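# Place cardboard box on an empty desk or in tote

## Task

Check the desks in the room. If any desk has nothing on it, set the cardboard box on that desk. If every desk is occupied, instead put the box inside the tote near the door, fully within it so that no part sticks out past the tote's rim. The foam blocks must stay at their original spots and keep their original orientation. The tote must be resting on the floor when finished. The robot must not tip over or finish leaning. Anything that stays in place only because the robot is holding it at the end does not count.

## Robot and tools

Robot: a Hello Robot Stretch 4 with a single arm. It has an omni-wheel base, a lift that rides up a mast, an arm that telescopes forward, a three-joint wrist (yaw, pitch, roll) and a two-finger gripper. It stands about 1.6 m tall and the base rim lies within 0.23 m of the base origin. Cameras on the robot: head_camera, head_left_camera, head_right_camera, wrist_camera.

Frames: the base frame sits on the floor beneath the base centre, x ahead, y to the left, z up. hand_pose is reported in it, for the point centred between the fingers 0.015 m back from the tips; with all wrist joints at zero its axes line up with the base frame. The printed hand position may be slightly wrong. The odometry frame is where the base frame was when the scene began; base_odometry comes from wheel turns only, so slipping is counted as motion, and heading runs -3.142 to 3.142, positive to the left.

Tool execute_actions: argument "actions" is a list holding one action or none (none just reports state and images). Optional "cameras": list of camera names, or "all"; omitted or null gives every camera, [] gives none, an unknown name rejects the call. An action contains "base", "joints" or both, plus optional "pace" and "contact_limits"; alternatively it holds only "end_of_arm". All motions in an action begin at once and may finish at different moments.
- base: one command only, each a relative offset from where the base last measured itself. translate_m: straight drive in metres, forward positive, -2 to 2. strafe_m: sideways drive in metres, left positive, -2 to 2. rotate_rad: turn in place in radians, counter-clockwise (left) positive, -3.2 to 3.2.
- joints: a single dictionary of absolute joint targets keyed by name (not offsets). lift_m 0 to 1.2 m; arm_m 0 to 0.55 m extension; wrist_yaw_rad -1.134 to 4.276 (0 points ahead, positive turns left, 3.14 is folded back, over 3.4 the arm may block); wrist_pitch_rad -1.117 to 4.259 (0 level, 1.57 points down); wrist_roll_rad -1.117 to 4.259 (0 puts both fingers level, positive turns the gripper clockwise viewed from behind); gripper_m 0 to 0.08, the gap between fingers in metres. Done tolerances: ±0.004 for lift and arm, ±0.02 yaw and roll, ±0.05 pitch, ±0.002 gripper. A target outside a joint's range gets clipped and run (noted in the result); any other bad value or unknown key rejects the whole call with no motion.
- pace: "slow", "default", "fast" or "max"; base speed up to 0.1/0.3/0.4/0.6 m/s and turning 1/2/3/4 rad/s respectively, reduced when the lift is above 0.2 (down to 0.3 m/s and 1 rad/s at 1.2).
- contact_limits: only key arm_m, 0 (gentlest) to 0.75 (firmest), default 0.5; the arm halts when it pushes harder.
- end_of_arm: "enable_torque" revives wrist or gripper motors that shut off; they then hold position.
An action lasts at most 15 s. Anything omitted from an action may keep pushing toward an old target unreported. If a call reports a stop, later calls in the same reply are skipped.

Tool wait: seconds 0 to 10; nothing new is commanded, then the same report as an empty action comes back. Tool zoom_image: camera name and region [x0, y0, x1, y1] in pixels of that camera's latest full image, origin top-left, max 504 by 504. Tool finished_scene: scene = the number of the scene being closed; irreversible, reports success. A reply without any tool call ends everything.

Result lines: lidar_m lists 12 rough horizontal distances from the base origin, one per 30-degree sector, first straight ahead then counter-clockwise (4th left, 7th behind, 10th right); "-" means nothing seen or closer than 0.25 m; it sees from about 0.15 m up, misses clear objects and thin legs. wrist_depth_mm is a 7x7 grid of median depths from the top left, 100 to 2000 mm, "-" when unreadable; it includes the robot body. turned_by_wheels vs turned_by_imu: a gap above about 0.1 rad means a bump or slip, and heading error is roughly their difference. base_tilt in degrees (forward, right positive) has a fixed bias up to about 1.5. motor_effort is percent of maximum, positive toward larger joint values, bracket = peak of last action (noisy); for wheel_0..2 positive turns the base right. on_its_own reports things not commanded; "held at" is the target held.
Statuses: "done"; "off_target" (resting short, may still push); "contact_stop_at_<key>" (blocked; that lift, arm or wheels go slack, a slack lift may sag under load); "limit_stop_at_<name>" including tilt over 6 degrees (lift, arm, wheels slack, no commands until leaning less) and own_body (self-collision; move away from the body); "time_out"; "torque_fault" (wrist or gripper motor limp until enable_torque). After a stop the old target is dropped.

Gripping: command a gap smaller than the object; once fingers touch, the gripper aims just beyond contact. "off_target" after closing means something is held; "done" usually means empty, though thin or light grips may read done. Gripper effort staying beyond about 50 trips a torque fault and may drop the object.

Cautions: to unfold at the start, send lift_m 0.4 with wrist_yaw_rad 0 together. Tilting the gripper up (pitch below -0.2) while rolled (roll below -0.4 or above 4) risks self-collision. With over 1 kg held and arm_m beyond 0.2, driving or turning can tip the robot, worse at fast paces; steady pushes or pulls, especially with the gripper high or a high contact limit, can too. A level gripper loaded beyond about 2.7 kg, or pressing the gripper into things with base or arm moves, faults the wrist. Avoid drops, slams, hard hits, strong pushes, and knocking or rotating the foam blocks or lifting the tote off the floor. Loose objects may occasionally get nudged by outside disturbances. Release the box before finishing so it rests on its own; faster robot motion is preferred.

Each tool is called after "Request:" as name(argument=value, ...), one argument or row to a line, values as JSON.

## Session

Request:
execute_actions(
  actions=[],
)

Scene clock: 0.00 s.
base_odometry: x=+0.000 y=+0.000 heading=+0.000 (m, m, rad; odometry frame)
turned_by_wheels: +0.000 (rad since the last result)
turned_by_imu: +0.000 (rad since the last result)
base_tilt: forward=+0.6 right=+0.0 (deg)
lidar_m: 0.78 0.78 0.91 0.77 0.78 0.88 0.88 0.88 1.01 1.54 2.10 0.93
base_status: not commanded
joint_positions: lift_m=+0.296 arm_m=+0.003 wrist_yaw_rad=+3.219 wrist_pitch_rad=+0.003 wrist_roll_rad=+0.009 gripper_m=+0.040
joint_status: not commanded
motor_effort: lift_m=+21 arm_m=-1 wrist_yaw_rad=+0 wrist_pitch_rad=-6 wrist_roll_rad=+0 gripper_m=+1 wheel_0=+1 wheel_1=-1 wheel_2=-1 (%)
hand_pose: x=-0.0453 y=+0.0707 z=+0.4741 quat_wxyz=(-0.039, -0.001, +0.004, +0.999) (m; base frame)
wrist_depth_mm: - - 132 1042 1060 1118 1182 / - - 126 1025 1078 1138 1182 / - - 134 229 1098 1138 1182 / 185 140 160 1060 1118 1160 1229 / 196 976 1025 1060 1118 1160 1229 / 199 1008 133 1078 1098 1182 1229 / 195 - - 1060 122 - 1182
pictures: head_camera, head_left_camera, head_right_camera, wrist_camera
Images, in order (width x height): head_camera 420x560, head_left_camera 420x672, head_right_camera 420x672, wrist_camera 616x392.

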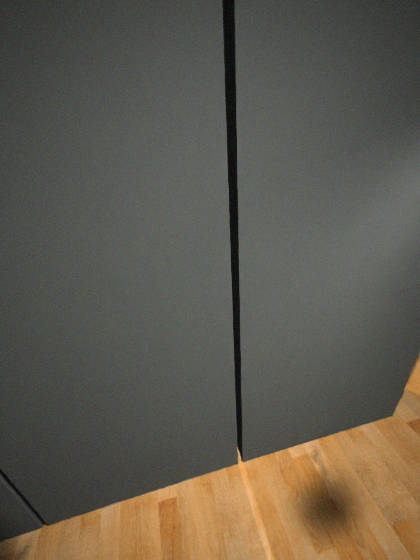

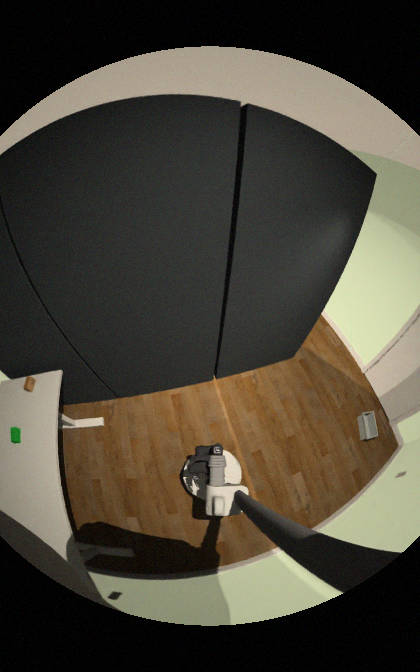

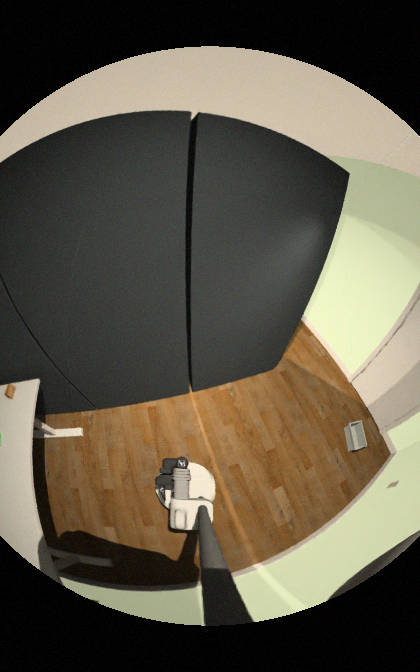

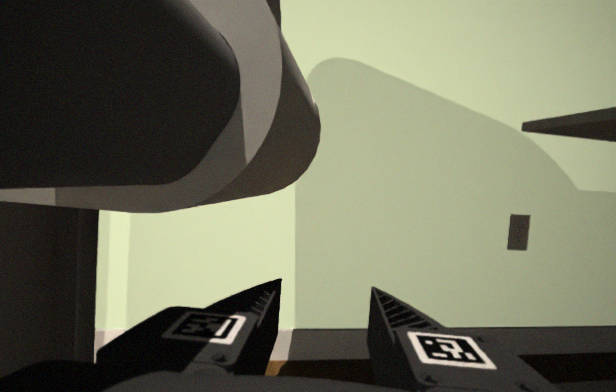

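Request:
execute_actions(
  actions=[
    {"base":{"rotate_rad":1.4}},
  ],
)

Scene clock: 4.50 s.
base_odometry: x=+0.000 y=+0.000 heading=+1.400 (m, m, rad; odometry frame)
turned_by_wheels: +1.400 (rad since the last result)
turned_by_imu: +1.423 (rad since the last result)
base_tilt: forward=+0.5 right=-0.1 (deg)
lidar_m: 0.82 0.77 0.83 0.92 0.86 0.91 1.37 1.56 1.08 0.82 0.77 0.82
base_status: done
joint_positions: lift_m=+0.296 arm_m=+0.003 wrist_yaw_rad=+3.219 wrist_pitch_rad=+0.003 wrist_roll_rad=+0.009 gripper_m=+0.040
joint_status: not commanded
motor_effort: lift_m=+20(21) arm_m=-2(1) wrist_yaw_rad=+0(0) wrist_pitch_rad=-7(8) wrist_roll_rad=-1(0) gripper_m=+1(1) wheel_0=-2(6) wheel_1=+0(9) wheel_2=-1(8) (%)
hand_pose: x=-0.0453 y=+0.0707 z=+0.4741 quat_wxyz=(-0.039, -0.001, +0.004, +0.999) (m; base frame)
wrist_depth_mm: - - 132 - 1618 1160 917 / - - 126 - 1618 1160 904 / - - 134 229 1618 1138 904 / 184 140 160 - 1576 1118 891 / 196 - - - 1537 1118 891 / 199 1366 133 1464 1281 1118 878 / 195 - - 1060 122 - 854
pictures: head_camera, head_left_camera, head_right_camera, wrist_camera
Images, in order (width x height): head_camera 420x560, head_left_camera 420x672, head_right_camera 420x672, wrist_camera 616x392.

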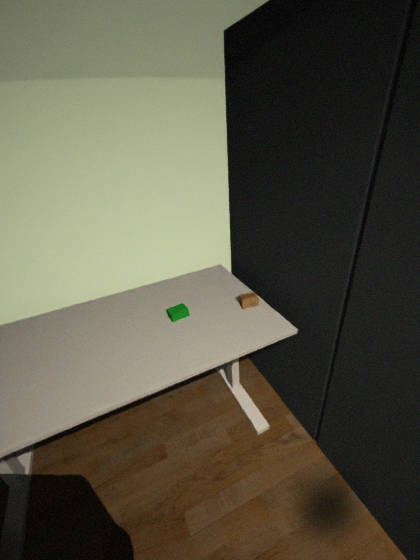

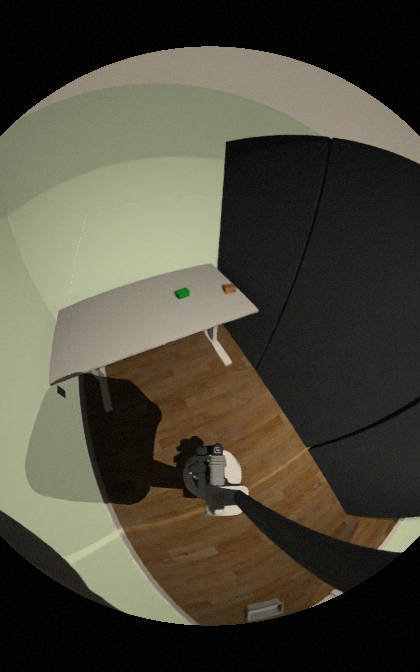

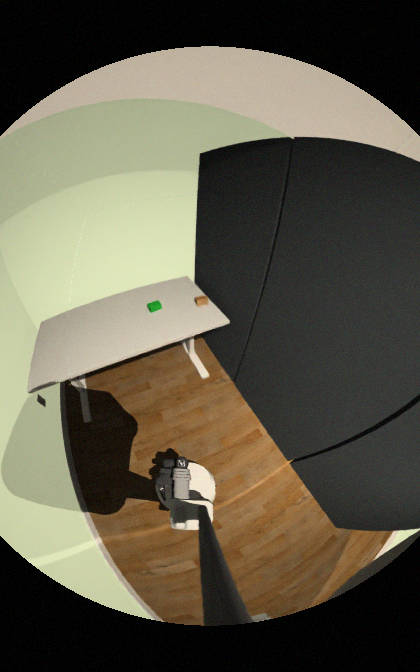

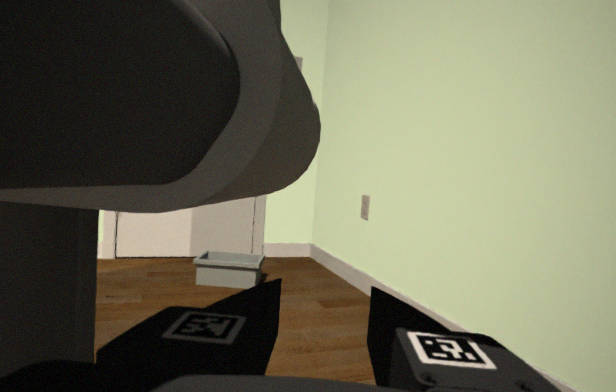

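Request:
zoom_image(
  camera="head_camera",
  region=[140, 260, 300, 360],
)

Request:
execute_actions(
  actions=[
    {"base":{"rotate_rad":-2.4},"joints":{"lift_m":0.4}},
  ],
)

Region (140, 260, 300, 360) of head_camera's 420x560 image, scaled by 3.150, with more detail than that image has; it fills the top 315 rows of this view, and the rest is white.

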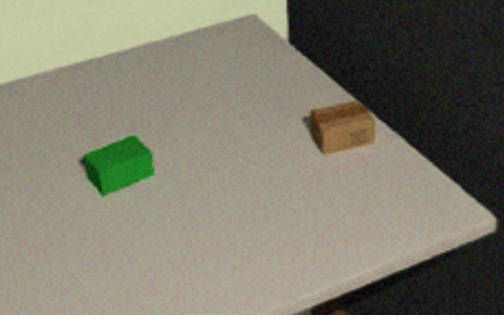

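Scene clock: 13.30 s.
base_odometry: x=+0.000 y=+0.000 heading=-1.000 (m, m, rad; odometry frame)
turned_by_wheels: -2.399 (rad since the last result)
turned_by_imu: -2.436 (rad since the last result)
base_tilt: forward=+0.3 right=-0.1 (deg)
lidar_m: 2.11 0.89 0.77 0.77 0.92 0.77 0.76 0.90 0.89 0.89 1.05 1.54
base_status: done
joint_positions: lift_m=+0.400 arm_m=+0.003 wrist_yaw_rad=+3.219 wrist_pitch_rad=+0.003 wrist_roll_rad=+0.009 gripper_m=+0.040
joint_status: all done
motor_effort: lift_m=+23(25) arm_m=-2(2) wrist_yaw_rad=+0(1) wrist_pitch_rad=-7(7) wrist_roll_rad=+0(0) gripper_m=+0(1) wheel_0=+3(8) wheel_1=+1(6) wheel_2=+2(8) (%)
hand_pose: x=-0.0453 y=+0.0707 z=+0.5775 quat_wxyz=(-0.039, -0.001, +0.004, +0.999) (m; base frame)
wrist_depth_mm: - - 132 1808 1661 1499 1397 / - - 126 1756 1661 1537 1397 / - - 134 229 1618 1499 1397 / 184 140 160 1808 1661 1537 1397 / 196 1281 1576 1863 1661 1537 1430 / 199 1229 133 1756 1576 1537 1430 / 195 - - 1281 122 - 1366
pictures: head_camera, head_left_camera, head_right_camera, wrist_camera
Images, in order (width x height): head_camera 420x560, head_left_camera 420x672, head_right_camera 420x672, wrist_camera 616x392.

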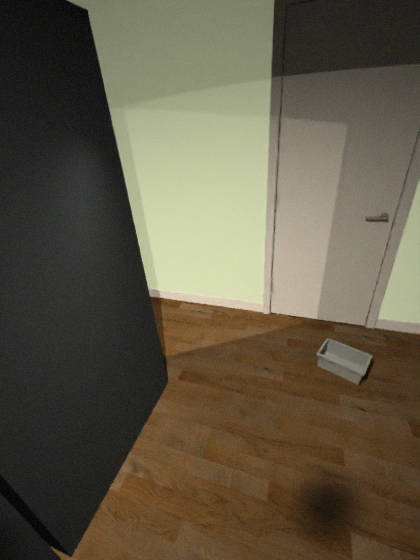

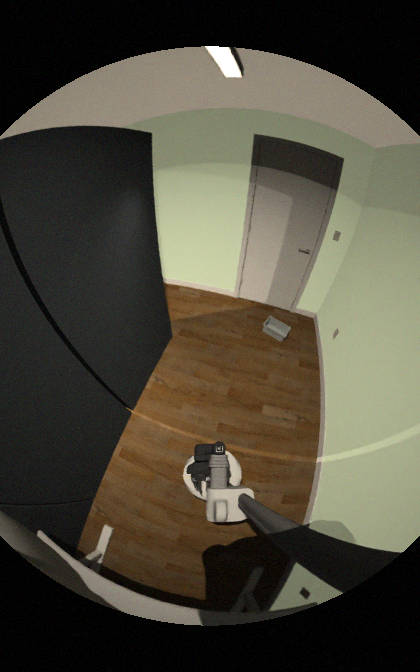

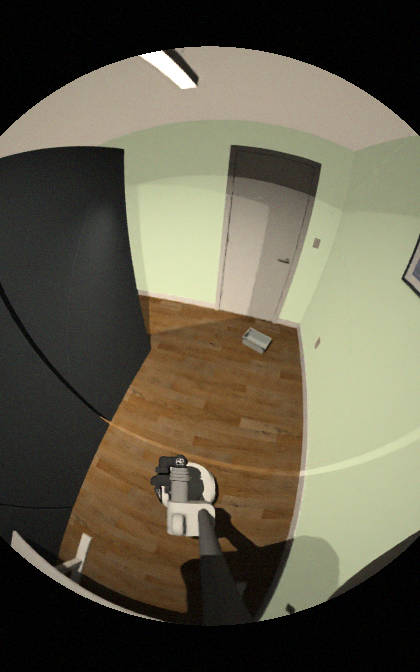

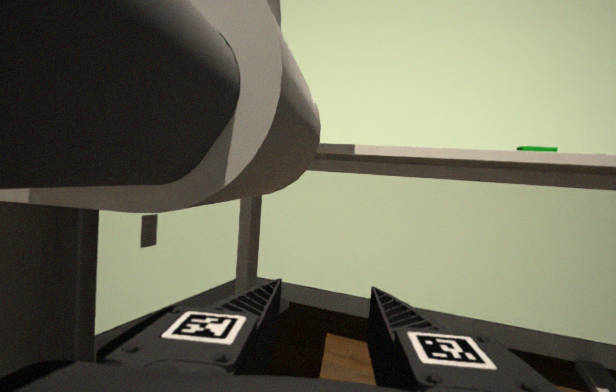

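Request:
execute_actions(
  actions=[
    {"base":{"rotate_rad":-0.26}},
  ],
  cameras=[],
)

Request:
execute_actions(
  actions=[
    {"base":{"translate_m":1.4}},
  ],
)

Scene clock: 25.30 s.
base_odometry: x=+0.000 y=+0.000 heading=-1.259 (m, m, rad; odometry frame)
turned_by_wheels: -0.260 (rad since the last result)
turned_by_imu: -0.263 (rad since the last result)
base_tilt: forward=+0.5 right=+0.0 (deg)
lidar_m: 1.53 1.12 0.80 0.78 0.83 0.80 0.77 0.78 0.92 0.87 0.92 1.31
base_status: done
joint_positions: lift_m=+0.400 arm_m=+0.003 wrist_yaw_rad=+3.219 wrist_pitch_rad=+0.003 wrist_roll_rad=+0.009 gripper_m=+0.040
joint_status: not commanded
motor_effort: lift_m=+23(23) arm_m=-1(2) wrist_yaw_rad=-1(0) wrist_pitch_rad=-9(9) wrist_roll_rad=+0(1) gripper_m=+0(1) wheel_0=+2(9) wheel_1=+0(8) wheel_2=+1(8) (%)
hand_pose: x=-0.0453 y=+0.0707 z=+0.5775 quat_wxyz=(-0.039, -0.001, +0.004, +0.999) (m; base frame)
wrist_depth_mm: - - 132 1708 1661 1576 1430 / - - 126 1708 1661 1618 1366 / - - 134 229 1618 1576 1205 / 184 141 160 1708 1661 1618 1281 / 196 1499 1808 1756 1661 1661 1308 / 199 1397 132 1708 1576 1618 1255 / 195 - - 1281 122 - 1205
pictures: none
No camera images: the call's "cameras" was empty. Leave "cameras" out to get every camera's image.

Scene clock: 31.47 s.
base_odometry: x=+0.429 y=-1.333 heading=-1.259 (m, m, rad; odometry frame)
turned_by_wheels: +0.000 (rad since the last result)
turned_by_imu: +0.006 (rad since the last result)
base_tilt: forward=+0.5 right=+0.1 (deg)
lidar_m: 0.70 0.71 1.05 0.80 0.80 1.13 2.99 1.28 0.95 0.88 0.28 0.27
base_status: done
joint_positions: lift_m=+0.400 arm_m=+0.003 wrist_yaw_rad=+3.219 wrist_pitch_rad=+0.003 wrist_roll_rad=+0.009 gripper_m=+0.040
joint_status: not commanded
motor_effort: lift_m=+23(23) arm_m=-2(2) wrist_yaw_rad=+0(0) wrist_pitch_rad=-9(10) wrist_roll_rad=-1(1) gripper_m=+0(0) wheel_0=+2(6) wheel_1=+1(7) wheel_2=+1(11) (%)
hand_pose: x=-0.0453 y=+0.0707 z=+0.5775 quat_wxyz=(-0.039, -0.001, +0.004, +0.999) (m; base frame)
wrist_depth_mm: - - 132 - - - 1366 / - - 126 - - - 1336 / - - 134 229 - - 1336 / 184 140 160 - - - 1281 / 196 1708 - - - - 1255 / 199 1576 133 1808 1576 1808 1229 / 195 - - 1255 122 - 1182
pictures: head_camera, head_left_camera, head_right_camera, wrist_camera
Images, in order (width x height): head_camera 420x560, head_left_camera 420x672, head_right_camera 420x672, wrist_camera 616x392.

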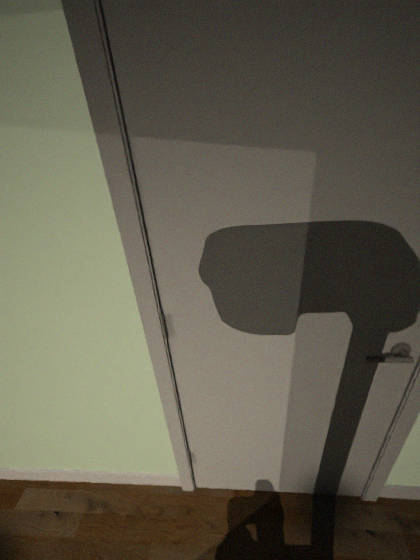

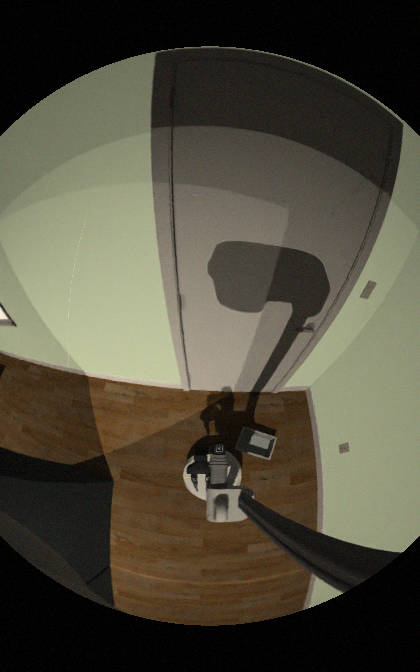

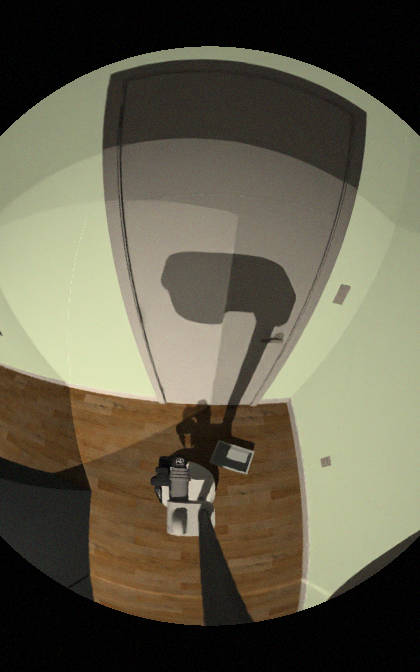

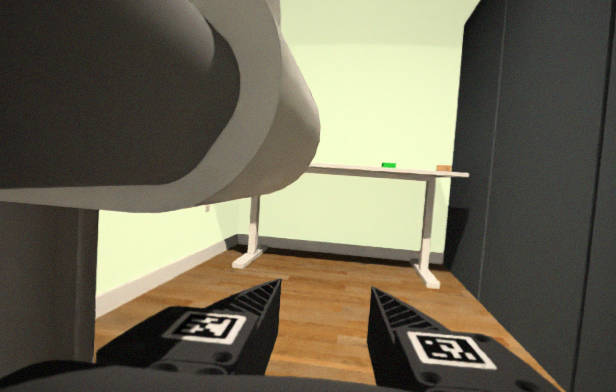

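Request:
execute_actions(
  actions=[
    {"base":{"rotate_rad":1.5}},
  ],
)

Scene clock: 37.47 s.
base_odometry: x=+0.429 y=-1.333 heading=+0.241 (m, m, rad; odometry frame)
turned_by_wheels: +1.500 (rad since the last result)
turned_by_imu: +1.525 (rad since the last result)
base_tilt: forward=+0.5 right=+0.0 (deg)
lidar_m: 0.99 0.76 1.05 2.17 1.40 0.96 0.90 0.36 0.38 0.70 0.73 0.96
base_status: done
joint_positions: lift_m=+0.400 arm_m=+0.003 wrist_yaw_rad=+3.219 wrist_pitch_rad=+0.003 wrist_roll_rad=+0.009 gripper_m=+0.040
joint_status: not commanded
motor_effort: lift_m=+23(23) arm_m=-1(2) wrist_yaw_rad=+0(1) wrist_pitch_rad=-7(8) wrist_roll_rad=+0(0) gripper_m=+2(0) wheel_0=-2(7) wheel_1=+0(12) wheel_2=+0(9) (%)
hand_pose: x=-0.0453 y=+0.0707 z=+0.5775 quat_wxyz=(-0.039, -0.001, +0.004, +0.999) (m; base frame)
wrist_depth_mm: - - 132 1042 1025 1008 976 / - - 126 1042 1025 1008 991 / - - 134 229 1025 1008 1008 / 184 140 160 1042 1060 1025 1008 / 196 1098 1078 1060 1042 1025 1025 / 200 1118 133 1078 1060 1025 1008 / 195 - - 1060 122 - 1025
pictures: head_camera, head_left_camera, head_right_camera, wrist_camera
Images, in order (width x height): head_camera 420x560, head_left_camera 420x672, head_right_camera 420x672, wrist_camera 616x392.

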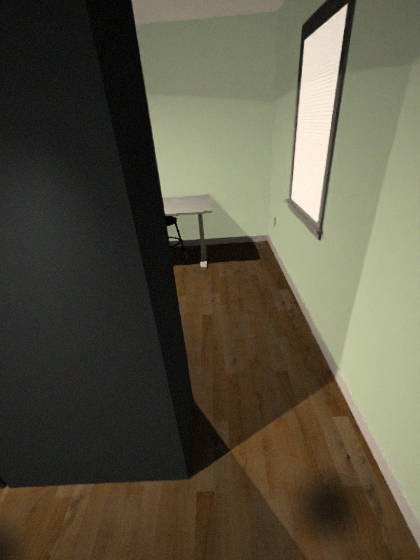

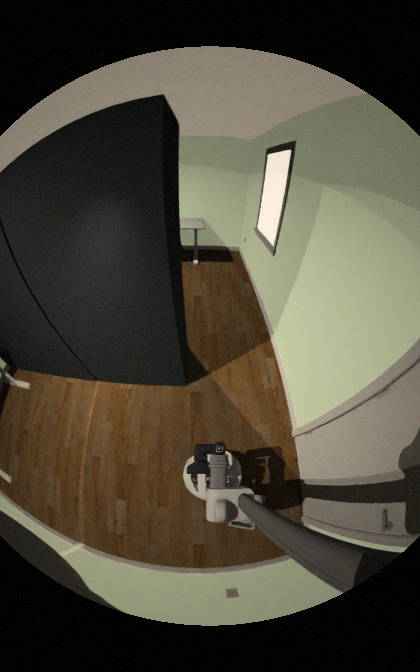

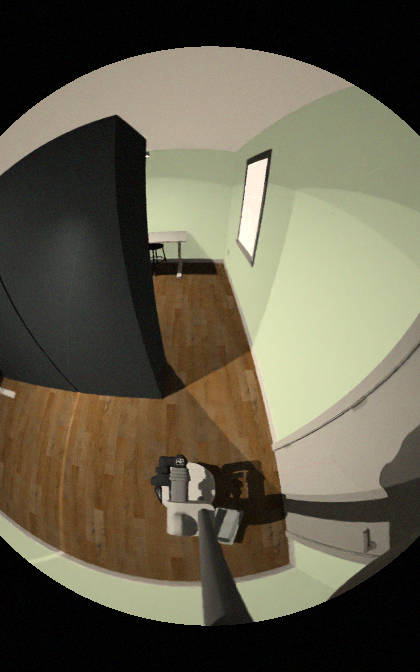

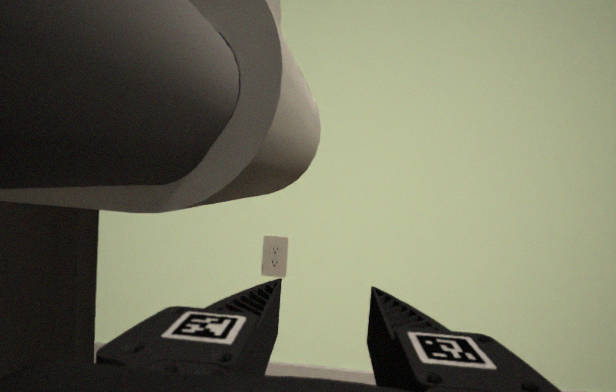

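Request:
execute_actions(
  actions=[
    {"base":{"rotate_rad":0.06}},
  ],
  cameras=[],
)

Request:
execute_actions(
  actions=[
    {"base":{"translate_m":0.3}},
  ],
  cameras=[],
)

Request:
execute_actions(
  actions=[
    {"base":{"strafe_m":-0.25}},
  ],
)

Scene clock: 50.23 s.
base_odometry: x=+0.429 y=-1.333 heading=+0.300 (m, m, rad; odometry frame)
turned_by_wheels: +0.059 (rad since the last result)
turned_by_imu: +0.061 (rad since the last result)
base_tilt: forward=+0.5 right=+0.0 (deg)
lidar_m: 0.80 0.79 1.09 2.18 1.29 0.94 0.90 0.34 0.33 0.70 0.74 1.03
base_status: done
joint_positions: lift_m=+0.400 arm_m=+0.003 wrist_yaw_rad=+3.219 wrist_pitch_rad=+0.003 wrist_roll_rad=+0.009 gripper_m=+0.040
joint_status: not commanded
motor_effort: lift_m=+23(22) arm_m=-2(2) wrist_yaw_rad=+0(1) wrist_pitch_rad=-7(9) wrist_roll_rad=+0(0) gripper_m=+0(1) wheel_0=-4(7) wheel_1=-3(5) wheel_2=-3(5) (%)
hand_pose: x=-0.0453 y=+0.0707 z=+0.5775 quat_wxyz=(-0.039, -0.001, +0.004, +0.999) (m; base frame)
wrist_depth_mm: - - 132 1042 1008 976 946 / - - 126 1025 1008 976 960 / - - 134 229 1025 991 960 / 184 140 160 1060 1025 991 976 / 196 1138 1098 1060 1042 1008 976 / 199 1160 133 1060 1025 1008 976 / 195 - - 1078 122 - 991
pictures: none
No camera images: the call's "cameras" was empty. Leave "cameras" out to get every camera's image.

Scene clock: 52.70 s.
base_odometry: x=+0.716 y=-1.244 heading=+0.300 (m, m, rad; odometry frame)
turned_by_wheels: +0.000 (rad since the last result)
turned_by_imu: +0.002 (rad since the last result)
base_tilt: forward=+0.4 right=+0.0 (deg)
lidar_m: 0.80 0.51 0.68 1.95 1.71 1.25 0.66 0.53 0.75 0.70 0.74 1.03
base_status: done
joint_positions: lift_m=+0.400 arm_m=+0.003 wrist_yaw_rad=+3.219 wrist_pitch_rad=+0.003 wrist_roll_rad=+0.009 gripper_m=+0.040
joint_status: not commanded
motor_effort: lift_m=+23(23) arm_m=-2(2) wrist_yaw_rad=+1(0) wrist_pitch_rad=-8(7) wrist_roll_rad=+0(1) gripper_m=+1(1) wheel_0=+4(8) wheel_1=+2(7) wheel_2=-2(10) (%)
hand_pose: x=-0.0453 y=+0.0707 z=+0.5775 quat_wxyz=(-0.039, -0.001, +0.004, +0.999) (m; base frame)
wrist_depth_mm: - - 132 1308 1308 1255 1205 / - - 126 1308 1308 1281 1255 / - - 134 229 1308 1281 1255 / 184 140 160 1366 1308 1308 1255 / 196 1430 1397 1366 1336 1308 1255 / 199 1366 133 1366 1308 1308 1255 / 195 - - 1281 122 - 1255
pictures: none
No camera images: the call's "cameras" was empty. Leave "cameras" out to get every camera's image.

Scene clock: 54.83 s.
base_odometry: x=+0.790 y=-1.483 heading=+0.300 (m, m, rad; odometry frame)
turned_by_wheels: +0.000 (rad since the last result)
turned_by_imu: +0.001 (rad since the last result)
base_tilt: forward=+0.5 right=+0.0 (deg)
lidar_m: 1.90 0.67 0.67 1.95 1.70 1.25 0.52 0.67 0.48 0.43 0.51 0.69
base_status: done
joint_positions: lift_m=+0.400 arm_m=+0.003 wrist_yaw_rad=+3.219 wrist_pitch_rad=+0.003 wrist_roll_rad=+0.009 gripper_m=+0.040
joint_status: not commanded
motor_effort: lift_m=+22(23) arm_m=-2(1) wrist_yaw_rad=+0(0) wrist_pitch_rad=-7(8) wrist_roll_rad=-1(1) gripper_m=+1(0) wheel_0=+1(10) wheel_1=+0(7) wheel_2=+0(0) (%)
hand_pose: x=-0.0453 y=+0.0707 z=+0.5775 quat_wxyz=(-0.039, -0.001, +0.004, +0.999) (m; base frame)
wrist_depth_mm: - - 132 1336 1308 1255 1229 / - - 126 1308 1308 1255 1229 / - - 134 229 1308 1281 1229 / 184 140 160 1366 1336 1255 1229 / 196 976 1397 1397 1336 1281 1281 / 199 946 133 1366 1308 1308 1255 / 194 - - 1255 122 - 1255
pictures: head_camera, head_left_camera, head_right_camera, wrist_camera
Images, in order (width x height): head_camera 420x560, head_left_camera 420x672, head_right_camera 420x672, wrist_camera 616x392.

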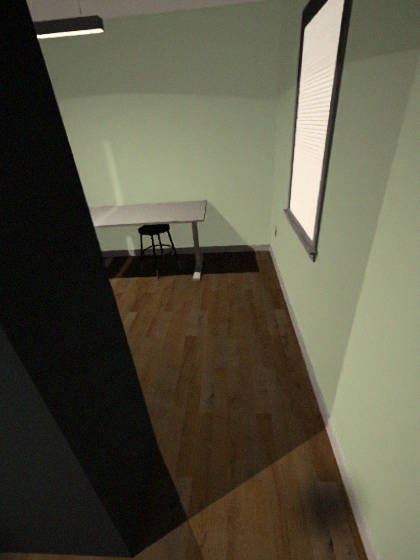

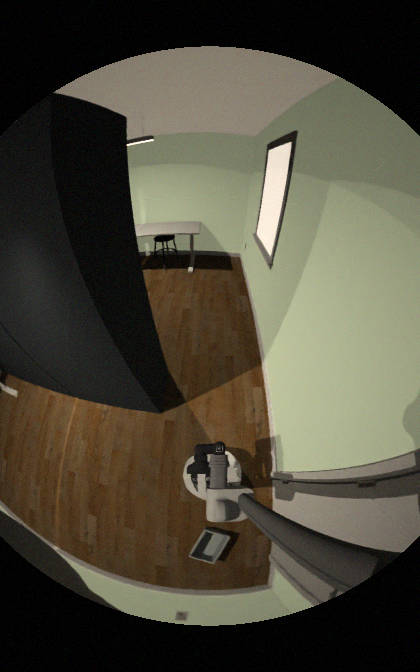

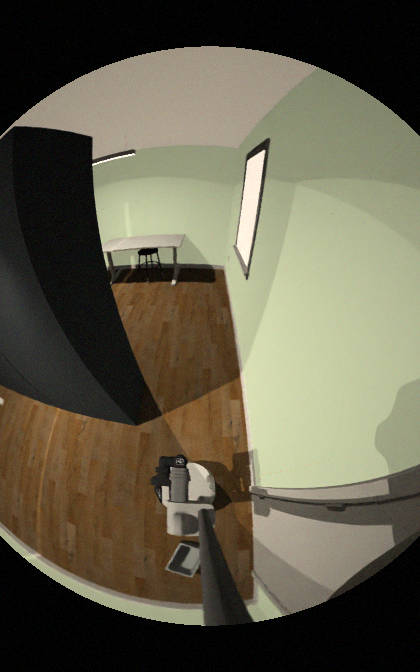

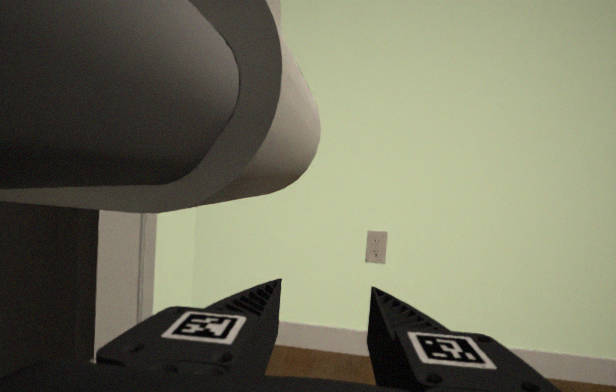

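Request:
execute_actions(
  actions=[
    {"base":{"translate_m":1.5}},
  ],
)

Scene clock: 63.40 s.
base_odometry: x=+2.222 y=-1.039 heading=+0.301 (m, m, rad; odometry frame)
turned_by_wheels: +0.000 (rad since the last result)
turned_by_imu: +0.006 (rad since the last result)
base_tilt: forward=+0.4 right=-0.3 (deg)
lidar_m: 1.25 1.26 1.73 2.06 0.74 0.68 1.89 0.72 0.49 0.48 0.48 0.70
base_status: done
joint_positions: lift_m=+0.400 arm_m=+0.003 wrist_yaw_rad=+3.219 wrist_pitch_rad=+0.003 wrist_roll_rad=+0.009 gripper_m=+0.040
joint_status: not commanded
motor_effort: lift_m=+23(23) arm_m=-2(1) wrist_yaw_rad=+0(1) wrist_pitch_rad=-9(7) wrist_roll_rad=-1(0) gripper_m=+0(1) wheel_0=+3(8) wheel_1=+2(6) wheel_2=+1(11) (%)
hand_pose: x=-0.0453 y=+0.0707 z=+0.5775 quat_wxyz=(-0.039, -0.001, +0.004, +0.999) (m; base frame)
wrist_depth_mm: - - 132 - - - 676 / - - 126 - - - 668 / - - 134 229 - - 647 / 185 140 160 - - 1060 634 / 196 1042 1708 - - 1008 627 / 199 1008 133 1756 1576 976 647 / 195 - - 1281 122 - 647
pictures: head_camera, head_left_camera, head_right_camera, wrist_camera
Images, in order (width x height): head_camera 420x560, head_left_camera 420x672, head_right_camera 420x672, wrist_camera 616x392.

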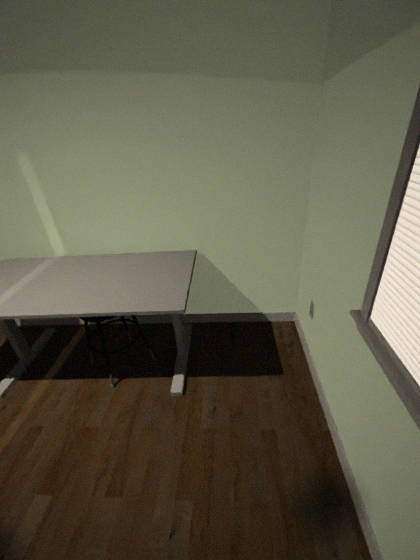

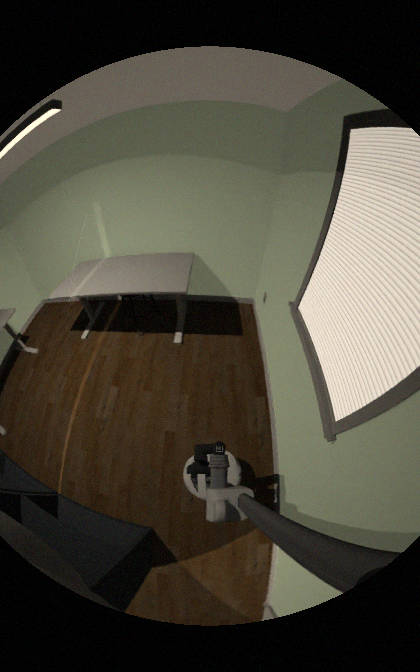

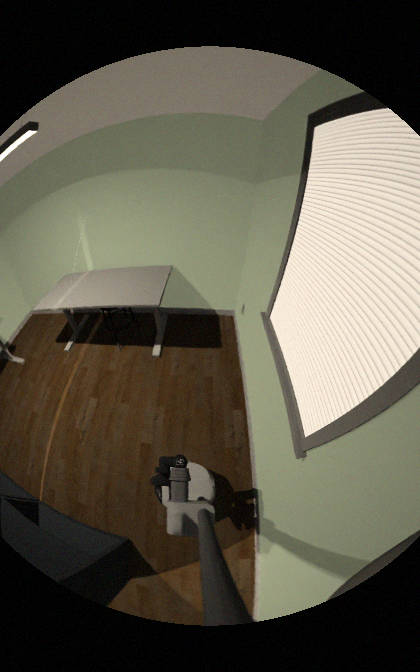

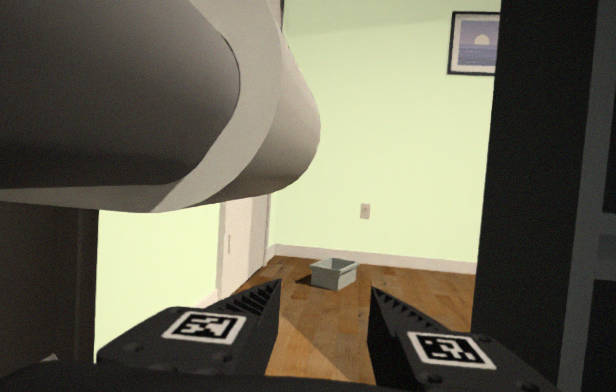

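This desk looks empty. Verify its full top and the other one.

Request:
execute_actions(
  actions=[
    {"base":{"rotate_rad":0.7}},
  ],
)

Scene clock: 68.30 s.
base_odometry: x=+2.222 y=-1.039 heading=+1.000 (m, m, rad; odometry frame)
turned_by_wheels: +0.699 (rad since the last result)
turned_by_imu: +0.712 (rad since the last result)
base_tilt: forward=+0.4 right=+0.0 (deg)
lidar_m: 1.36 2.41 1.26 0.67 0.74 1.20 0.61 0.49 0.48 0.51 0.87 1.24
base_status: done
joint_positions: lift_m=+0.400 arm_m=+0.003 wrist_yaw_rad=+3.219 wrist_pitch_rad=+0.003 wrist_roll_rad=+0.009 gripper_m=+0.040
joint_status: not commanded
motor_effort: lift_m=+23(22) arm_m=-2(2) wrist_yaw_rad=-1(0) wrist_pitch_rad=-9(8) wrist_roll_rad=+0(1) gripper_m=+0(1) wheel_0=-3(4) wheel_1=-2(6) wheel_2=-2(9) (%)
hand_pose: x=-0.0453 y=+0.0707 z=+0.5775 quat_wxyz=(-0.039, -0.001, +0.004, +0.999) (m; base frame)
wrist_depth_mm: - - 132 842 1078 1430 - / - - 126 854 1098 1499 - / - - 134 229 1098 1499 - / 184 140 160 878 1138 1537 - / 196 627 741 904 1160 1576 - / 199 621 133 917 1042 1661 - / 195 - - 931 122 - 1366
pictures: head_camera, head_left_camera, head_right_camera, wrist_camera
Images, in order (width x height): head_camera 420x560, head_left_camera 420x672, head_right_camera 420x672, wrist_camera 616x392.

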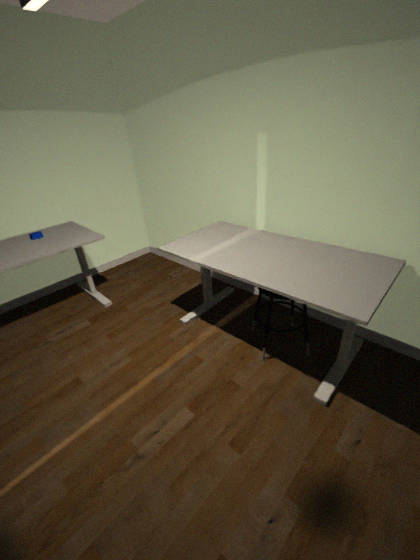

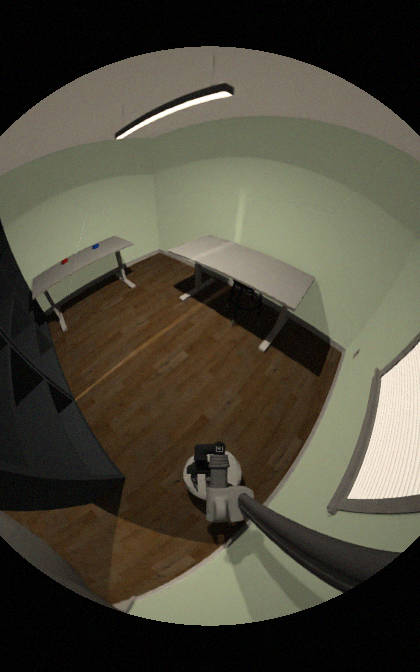

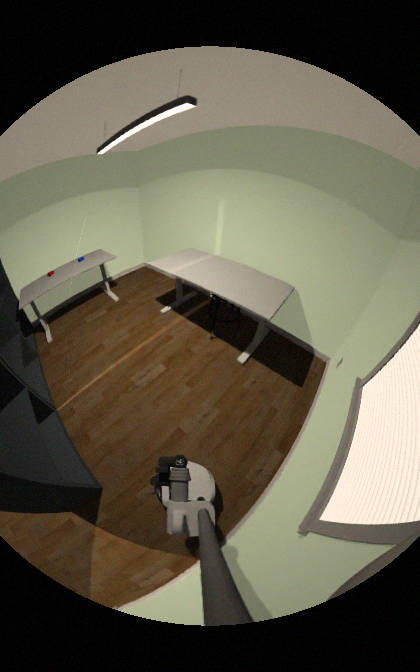

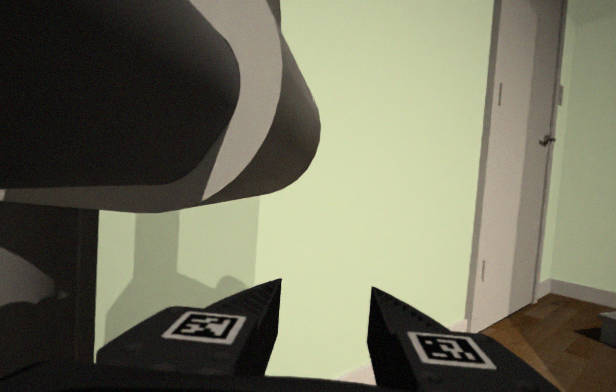

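Request:
execute_actions(
  actions=[
    {"base":{"rotate_rad":2.36},"pace":"fast"},
  ],
  cameras=[],
)

Request:
execute_actions(
  actions=[
    {"base":{"translate_m":1.6}},
  ],
)

Scene clock: 90.27 s.
base_odometry: x=+2.222 y=-1.039 heading=-2.923 (m, m, rad; odometry frame)
turned_by_wheels: +2.360 (rad since the last result)
turned_by_imu: +2.399 (rad since the last result)
base_tilt: forward=+0.4 right=+0.0 (deg)
lidar_m: 1.95 0.78 0.53 0.46 0.48 0.66 1.49 1.24 1.62 2.41 0.83 0.67
base_status: done
joint_positions: lift_m=+0.400 arm_m=+0.003 wrist_yaw_rad=+3.219 wrist_pitch_rad=+0.003 wrist_roll_rad=+0.009 gripper_m=+0.040
joint_status: not commanded
motor_effort: lift_m=+23(23) arm_m=-2(2) wrist_yaw_rad=+0(1) wrist_pitch_rad=-8(7) wrist_roll_rad=-1(1) gripper_m=+2(2) wheel_0=-2(10) wheel_1=+1(6) wheel_2=-2(12) (%)
hand_pose: x=-0.0452 y=+0.0707 z=+0.5775 quat_wxyz=(-0.039, -0.001, +0.004, +0.999) (m; base frame)
wrist_depth_mm: - - 132 - - 1078 707 / - - 126 - - 1042 676 / - - 134 229 - 1042 683 / 184 140 160 - - 1042 691 / 196 - - - - 1008 676 / 199 1661 133 1756 1397 991 668 / 195 - - 1281 122 - 640
pictures: none
No camera images: the call's "cameras" was empty. Leave "cameras" out to get every camera's image.

Scene clock: 97.07 s.
base_odometry: x=+0.661 y=-1.386 heading=-2.923 (m, m, rad; odometry frame)
turned_by_wheels: +0.000 (rad since the last result)
turned_by_imu: +0.007 (rad since the last result)
base_tilt: forward=+0.4 right=+0.0 (deg)
lidar_m: 0.44 0.39 0.64 0.54 0.63 0.82 1.87 0.65 0.75 1.76 1.74 1.19
base_status: done
joint_positions: lift_m=+0.400 arm_m=+0.003 wrist_yaw_rad=+3.219 wrist_pitch_rad=+0.003 wrist_roll_rad=+0.009 gripper_m=+0.040
joint_status: not commanded
motor_effort: lift_m=+23(23) arm_m=-2(2) wrist_yaw_rad=+0(1) wrist_pitch_rad=-7(6) wrist_roll_rad=-1(1) gripper_m=+1(1) wheel_0=+2(3) wheel_1=+0(5) wheel_2=-1(10) (%)
hand_pose: x=-0.0452 y=+0.0707 z=+0.5775 quat_wxyz=(-0.039, -0.001, +0.004, +0.999) (m; base frame)
wrist_depth_mm: - - 132 - - 1430 931 / - - 126 - - 1397 891 / - - 134 228 - 1366 891 / 184 140 160 - - 1336 866 / 196 778 - - - 1308 854 / 199 741 133 1808 1576 1255 842 / 195 - - 1281 122 - 809
pictures: head_camera, head_left_camera, head_right_camera, wrist_camera
Images, in order (width x height): head_camera 420x560, head_left_camera 420x672, head_right_camera 420x672, wrist_camera 616x392.

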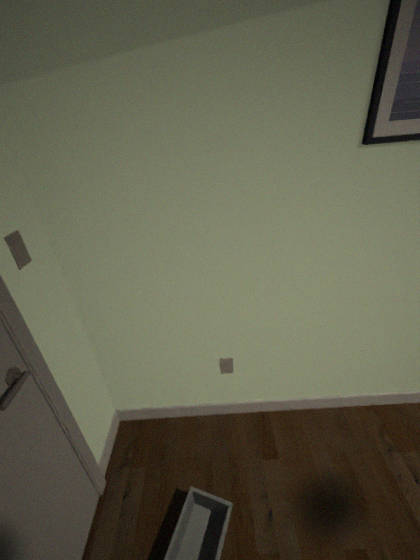

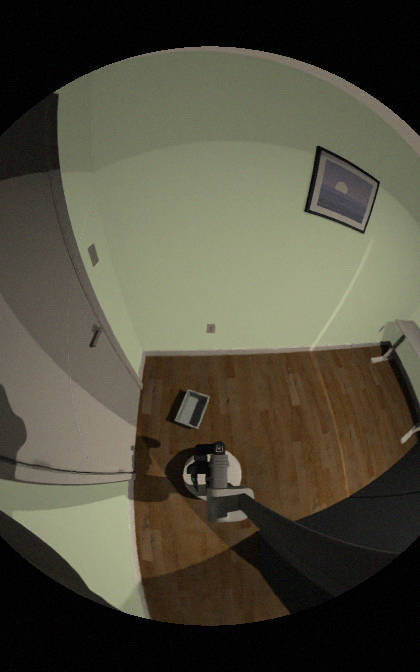

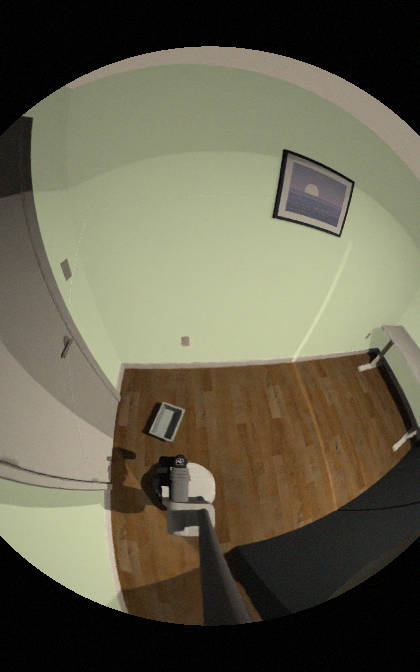

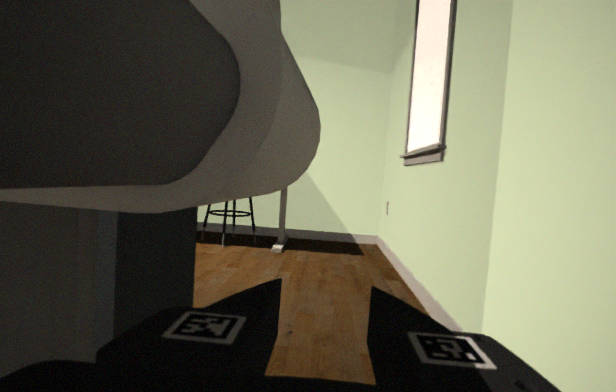

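Request:
execute_actions(
  actions=[
    {"base":{"rotate_rad":-1.55},"pace":"fast"},
  ],
)

Scene clock: 101.80 s.
base_odometry: x=+0.661 y=-1.386 heading=+1.810 (m, m, rad; odometry frame)
turned_by_wheels: -1.550 (rad since the last result)
turned_by_imu: -1.573 (rad since the last result)
base_tilt: forward=+0.3 right=+0.0 (deg)
lidar_m: 1.90 1.69 1.17 0.39 0.44 0.63 0.57 0.63 0.86 2.07 0.62 0.78
base_status: done
joint_positions: lift_m=+0.400 arm_m=+0.003 wrist_yaw_rad=+3.219 wrist_pitch_rad=+0.003 wrist_roll_rad=+0.009 gripper_m=+0.040
joint_status: not commanded
motor_effort: lift_m=+23(23) arm_m=-2(2) wrist_yaw_rad=+0(0) wrist_pitch_rad=-8(6) wrist_roll_rad=+0(1) gripper_m=+2(1) wheel_0=+1(8) wheel_1=+1(9) wheel_2=+1(9) (%)
hand_pose: x=-0.0452 y=+0.0707 z=+0.5775 quat_wxyz=(-0.039, -0.001, +0.004, +0.999) (m; base frame)
wrist_depth_mm: - - 132 707 707 691 683 / - - 126 715 707 699 691 / - - 134 229 707 699 691 / 184 140 160 732 723 707 699 / 196 788 768 741 723 715 707 / 199 798 133 741 723 723 707 / 195 - - 750 122 - 715
pictures: head_camera, head_left_camera, head_right_camera, wrist_camera
Images, in order (width x height): head_camera 420x560, head_left_camera 420x672, head_right_camera 420x672, wrist_camera 616x392.

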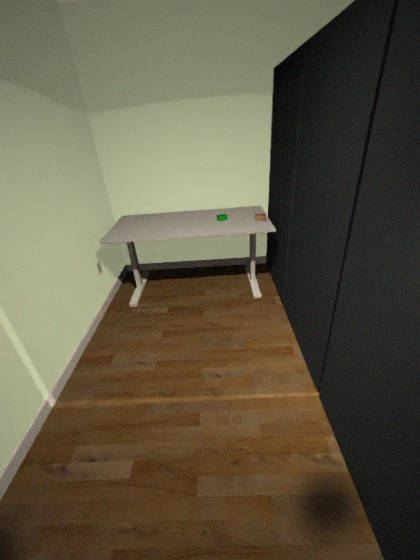

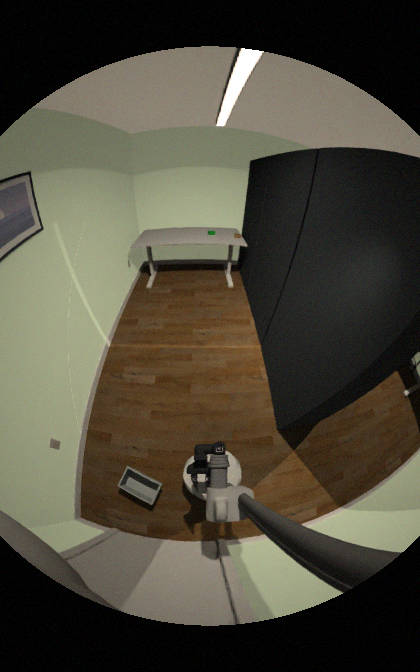

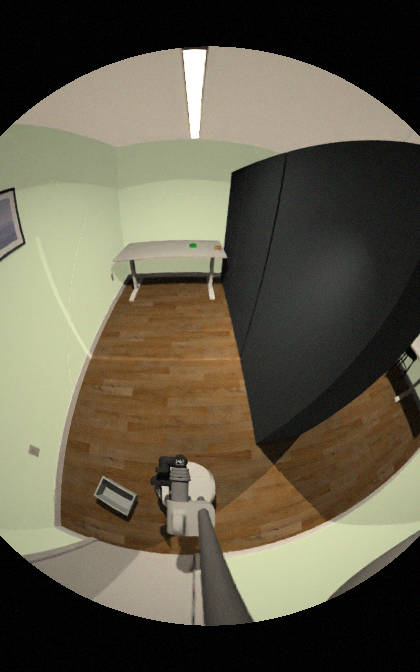

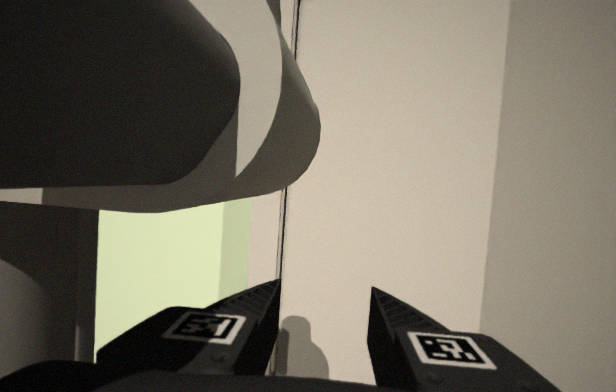

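Request:
execute_actions(
  actions=[
    {"base":{"translate_m":1.1},"joints":{"lift_m":0.85,"wrist_yaw_rad":0,"gripper_m":0.08}},
  ],
)

Scene clock: 115.40 s.
base_odometry: x=+0.399 y=-0.317 heading=+1.810 (m, m, rad; odometry frame)
turned_by_wheels: +0.000 (rad since the last result)
turned_by_imu: +0.005 (rad since the last result)
base_tilt: forward=+0.5 right=-0.1 (deg)
lidar_m: 1.19 1.22 1.21 1.13 1.17 1.24 1.66 0.79 0.53 0.48 0.50 0.69
base_status: done
joint_positions: lift_m=+0.850 arm_m=+0.003 wrist_yaw_rad=+0.000 wrist_pitch_rad=+0.003 wrist_roll_rad=+0.009 gripper_m=+0.080
joint_status: all done
motor_effort: lift_m=+23(27) arm_m=-2(2) wrist_yaw_rad=-2(5) wrist_pitch_rad=-8(8) wrist_roll_rad=-1(0) gripper_m=+4(4) wheel_0=+1(7) wheel_1=+1(5) wheel_2=-2(11) (%)
hand_pose: x=+0.3863 y=-0.0873 z=+1.0275 quat_wxyz=(+1.000, +0.004, +0.001, +0.000) (m; base frame)
wrist_depth_mm: 1756 1756 1756 1756 1756 976 654 / 1756 1808 1756 1756 1756 946 647 / 1756 1808 1808 1808 1808 946 634 / 1808 1808 1808 1808 1808 917 627 / 1366 1464 1618 1756 1537 904 615 / 1366 569 151 1205 1138 768 609 / - - 1008 1863 1430 108 -
pictures: head_camera, head_left_camera, head_right_camera, wrist_camera
Images, in order (width x height): head_camera 420x560, head_left_camera 420x672, head_right_camera 420x672, wrist_camera 616x392.

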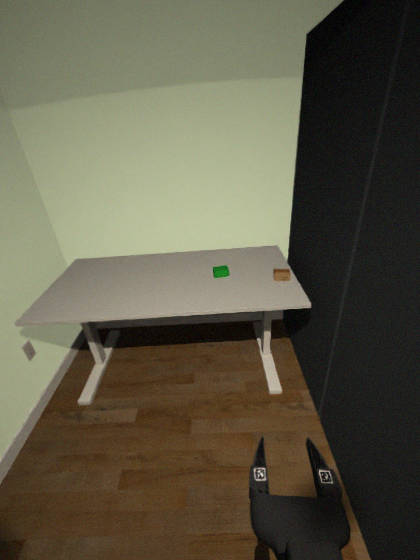

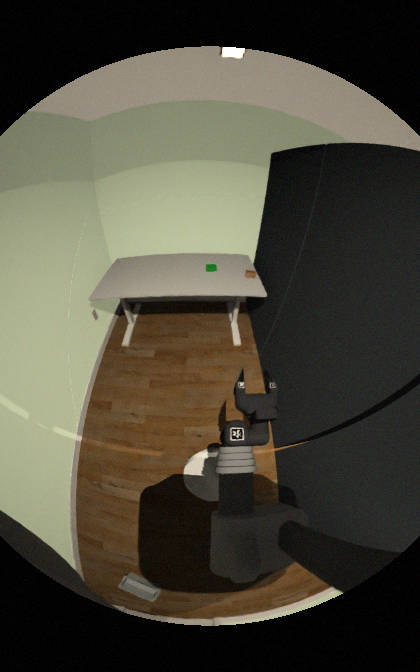

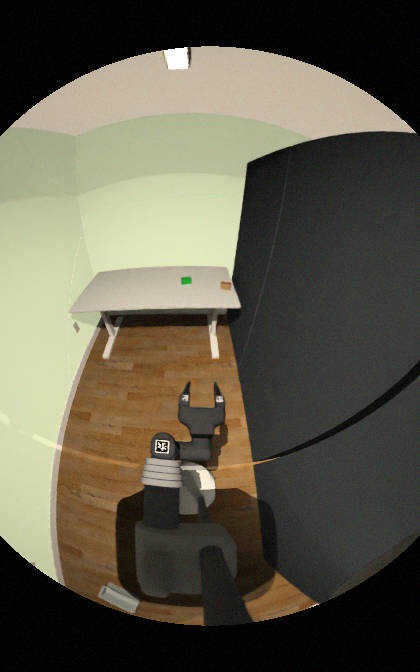

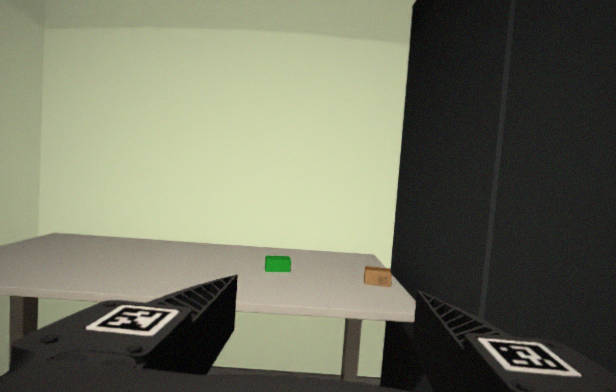

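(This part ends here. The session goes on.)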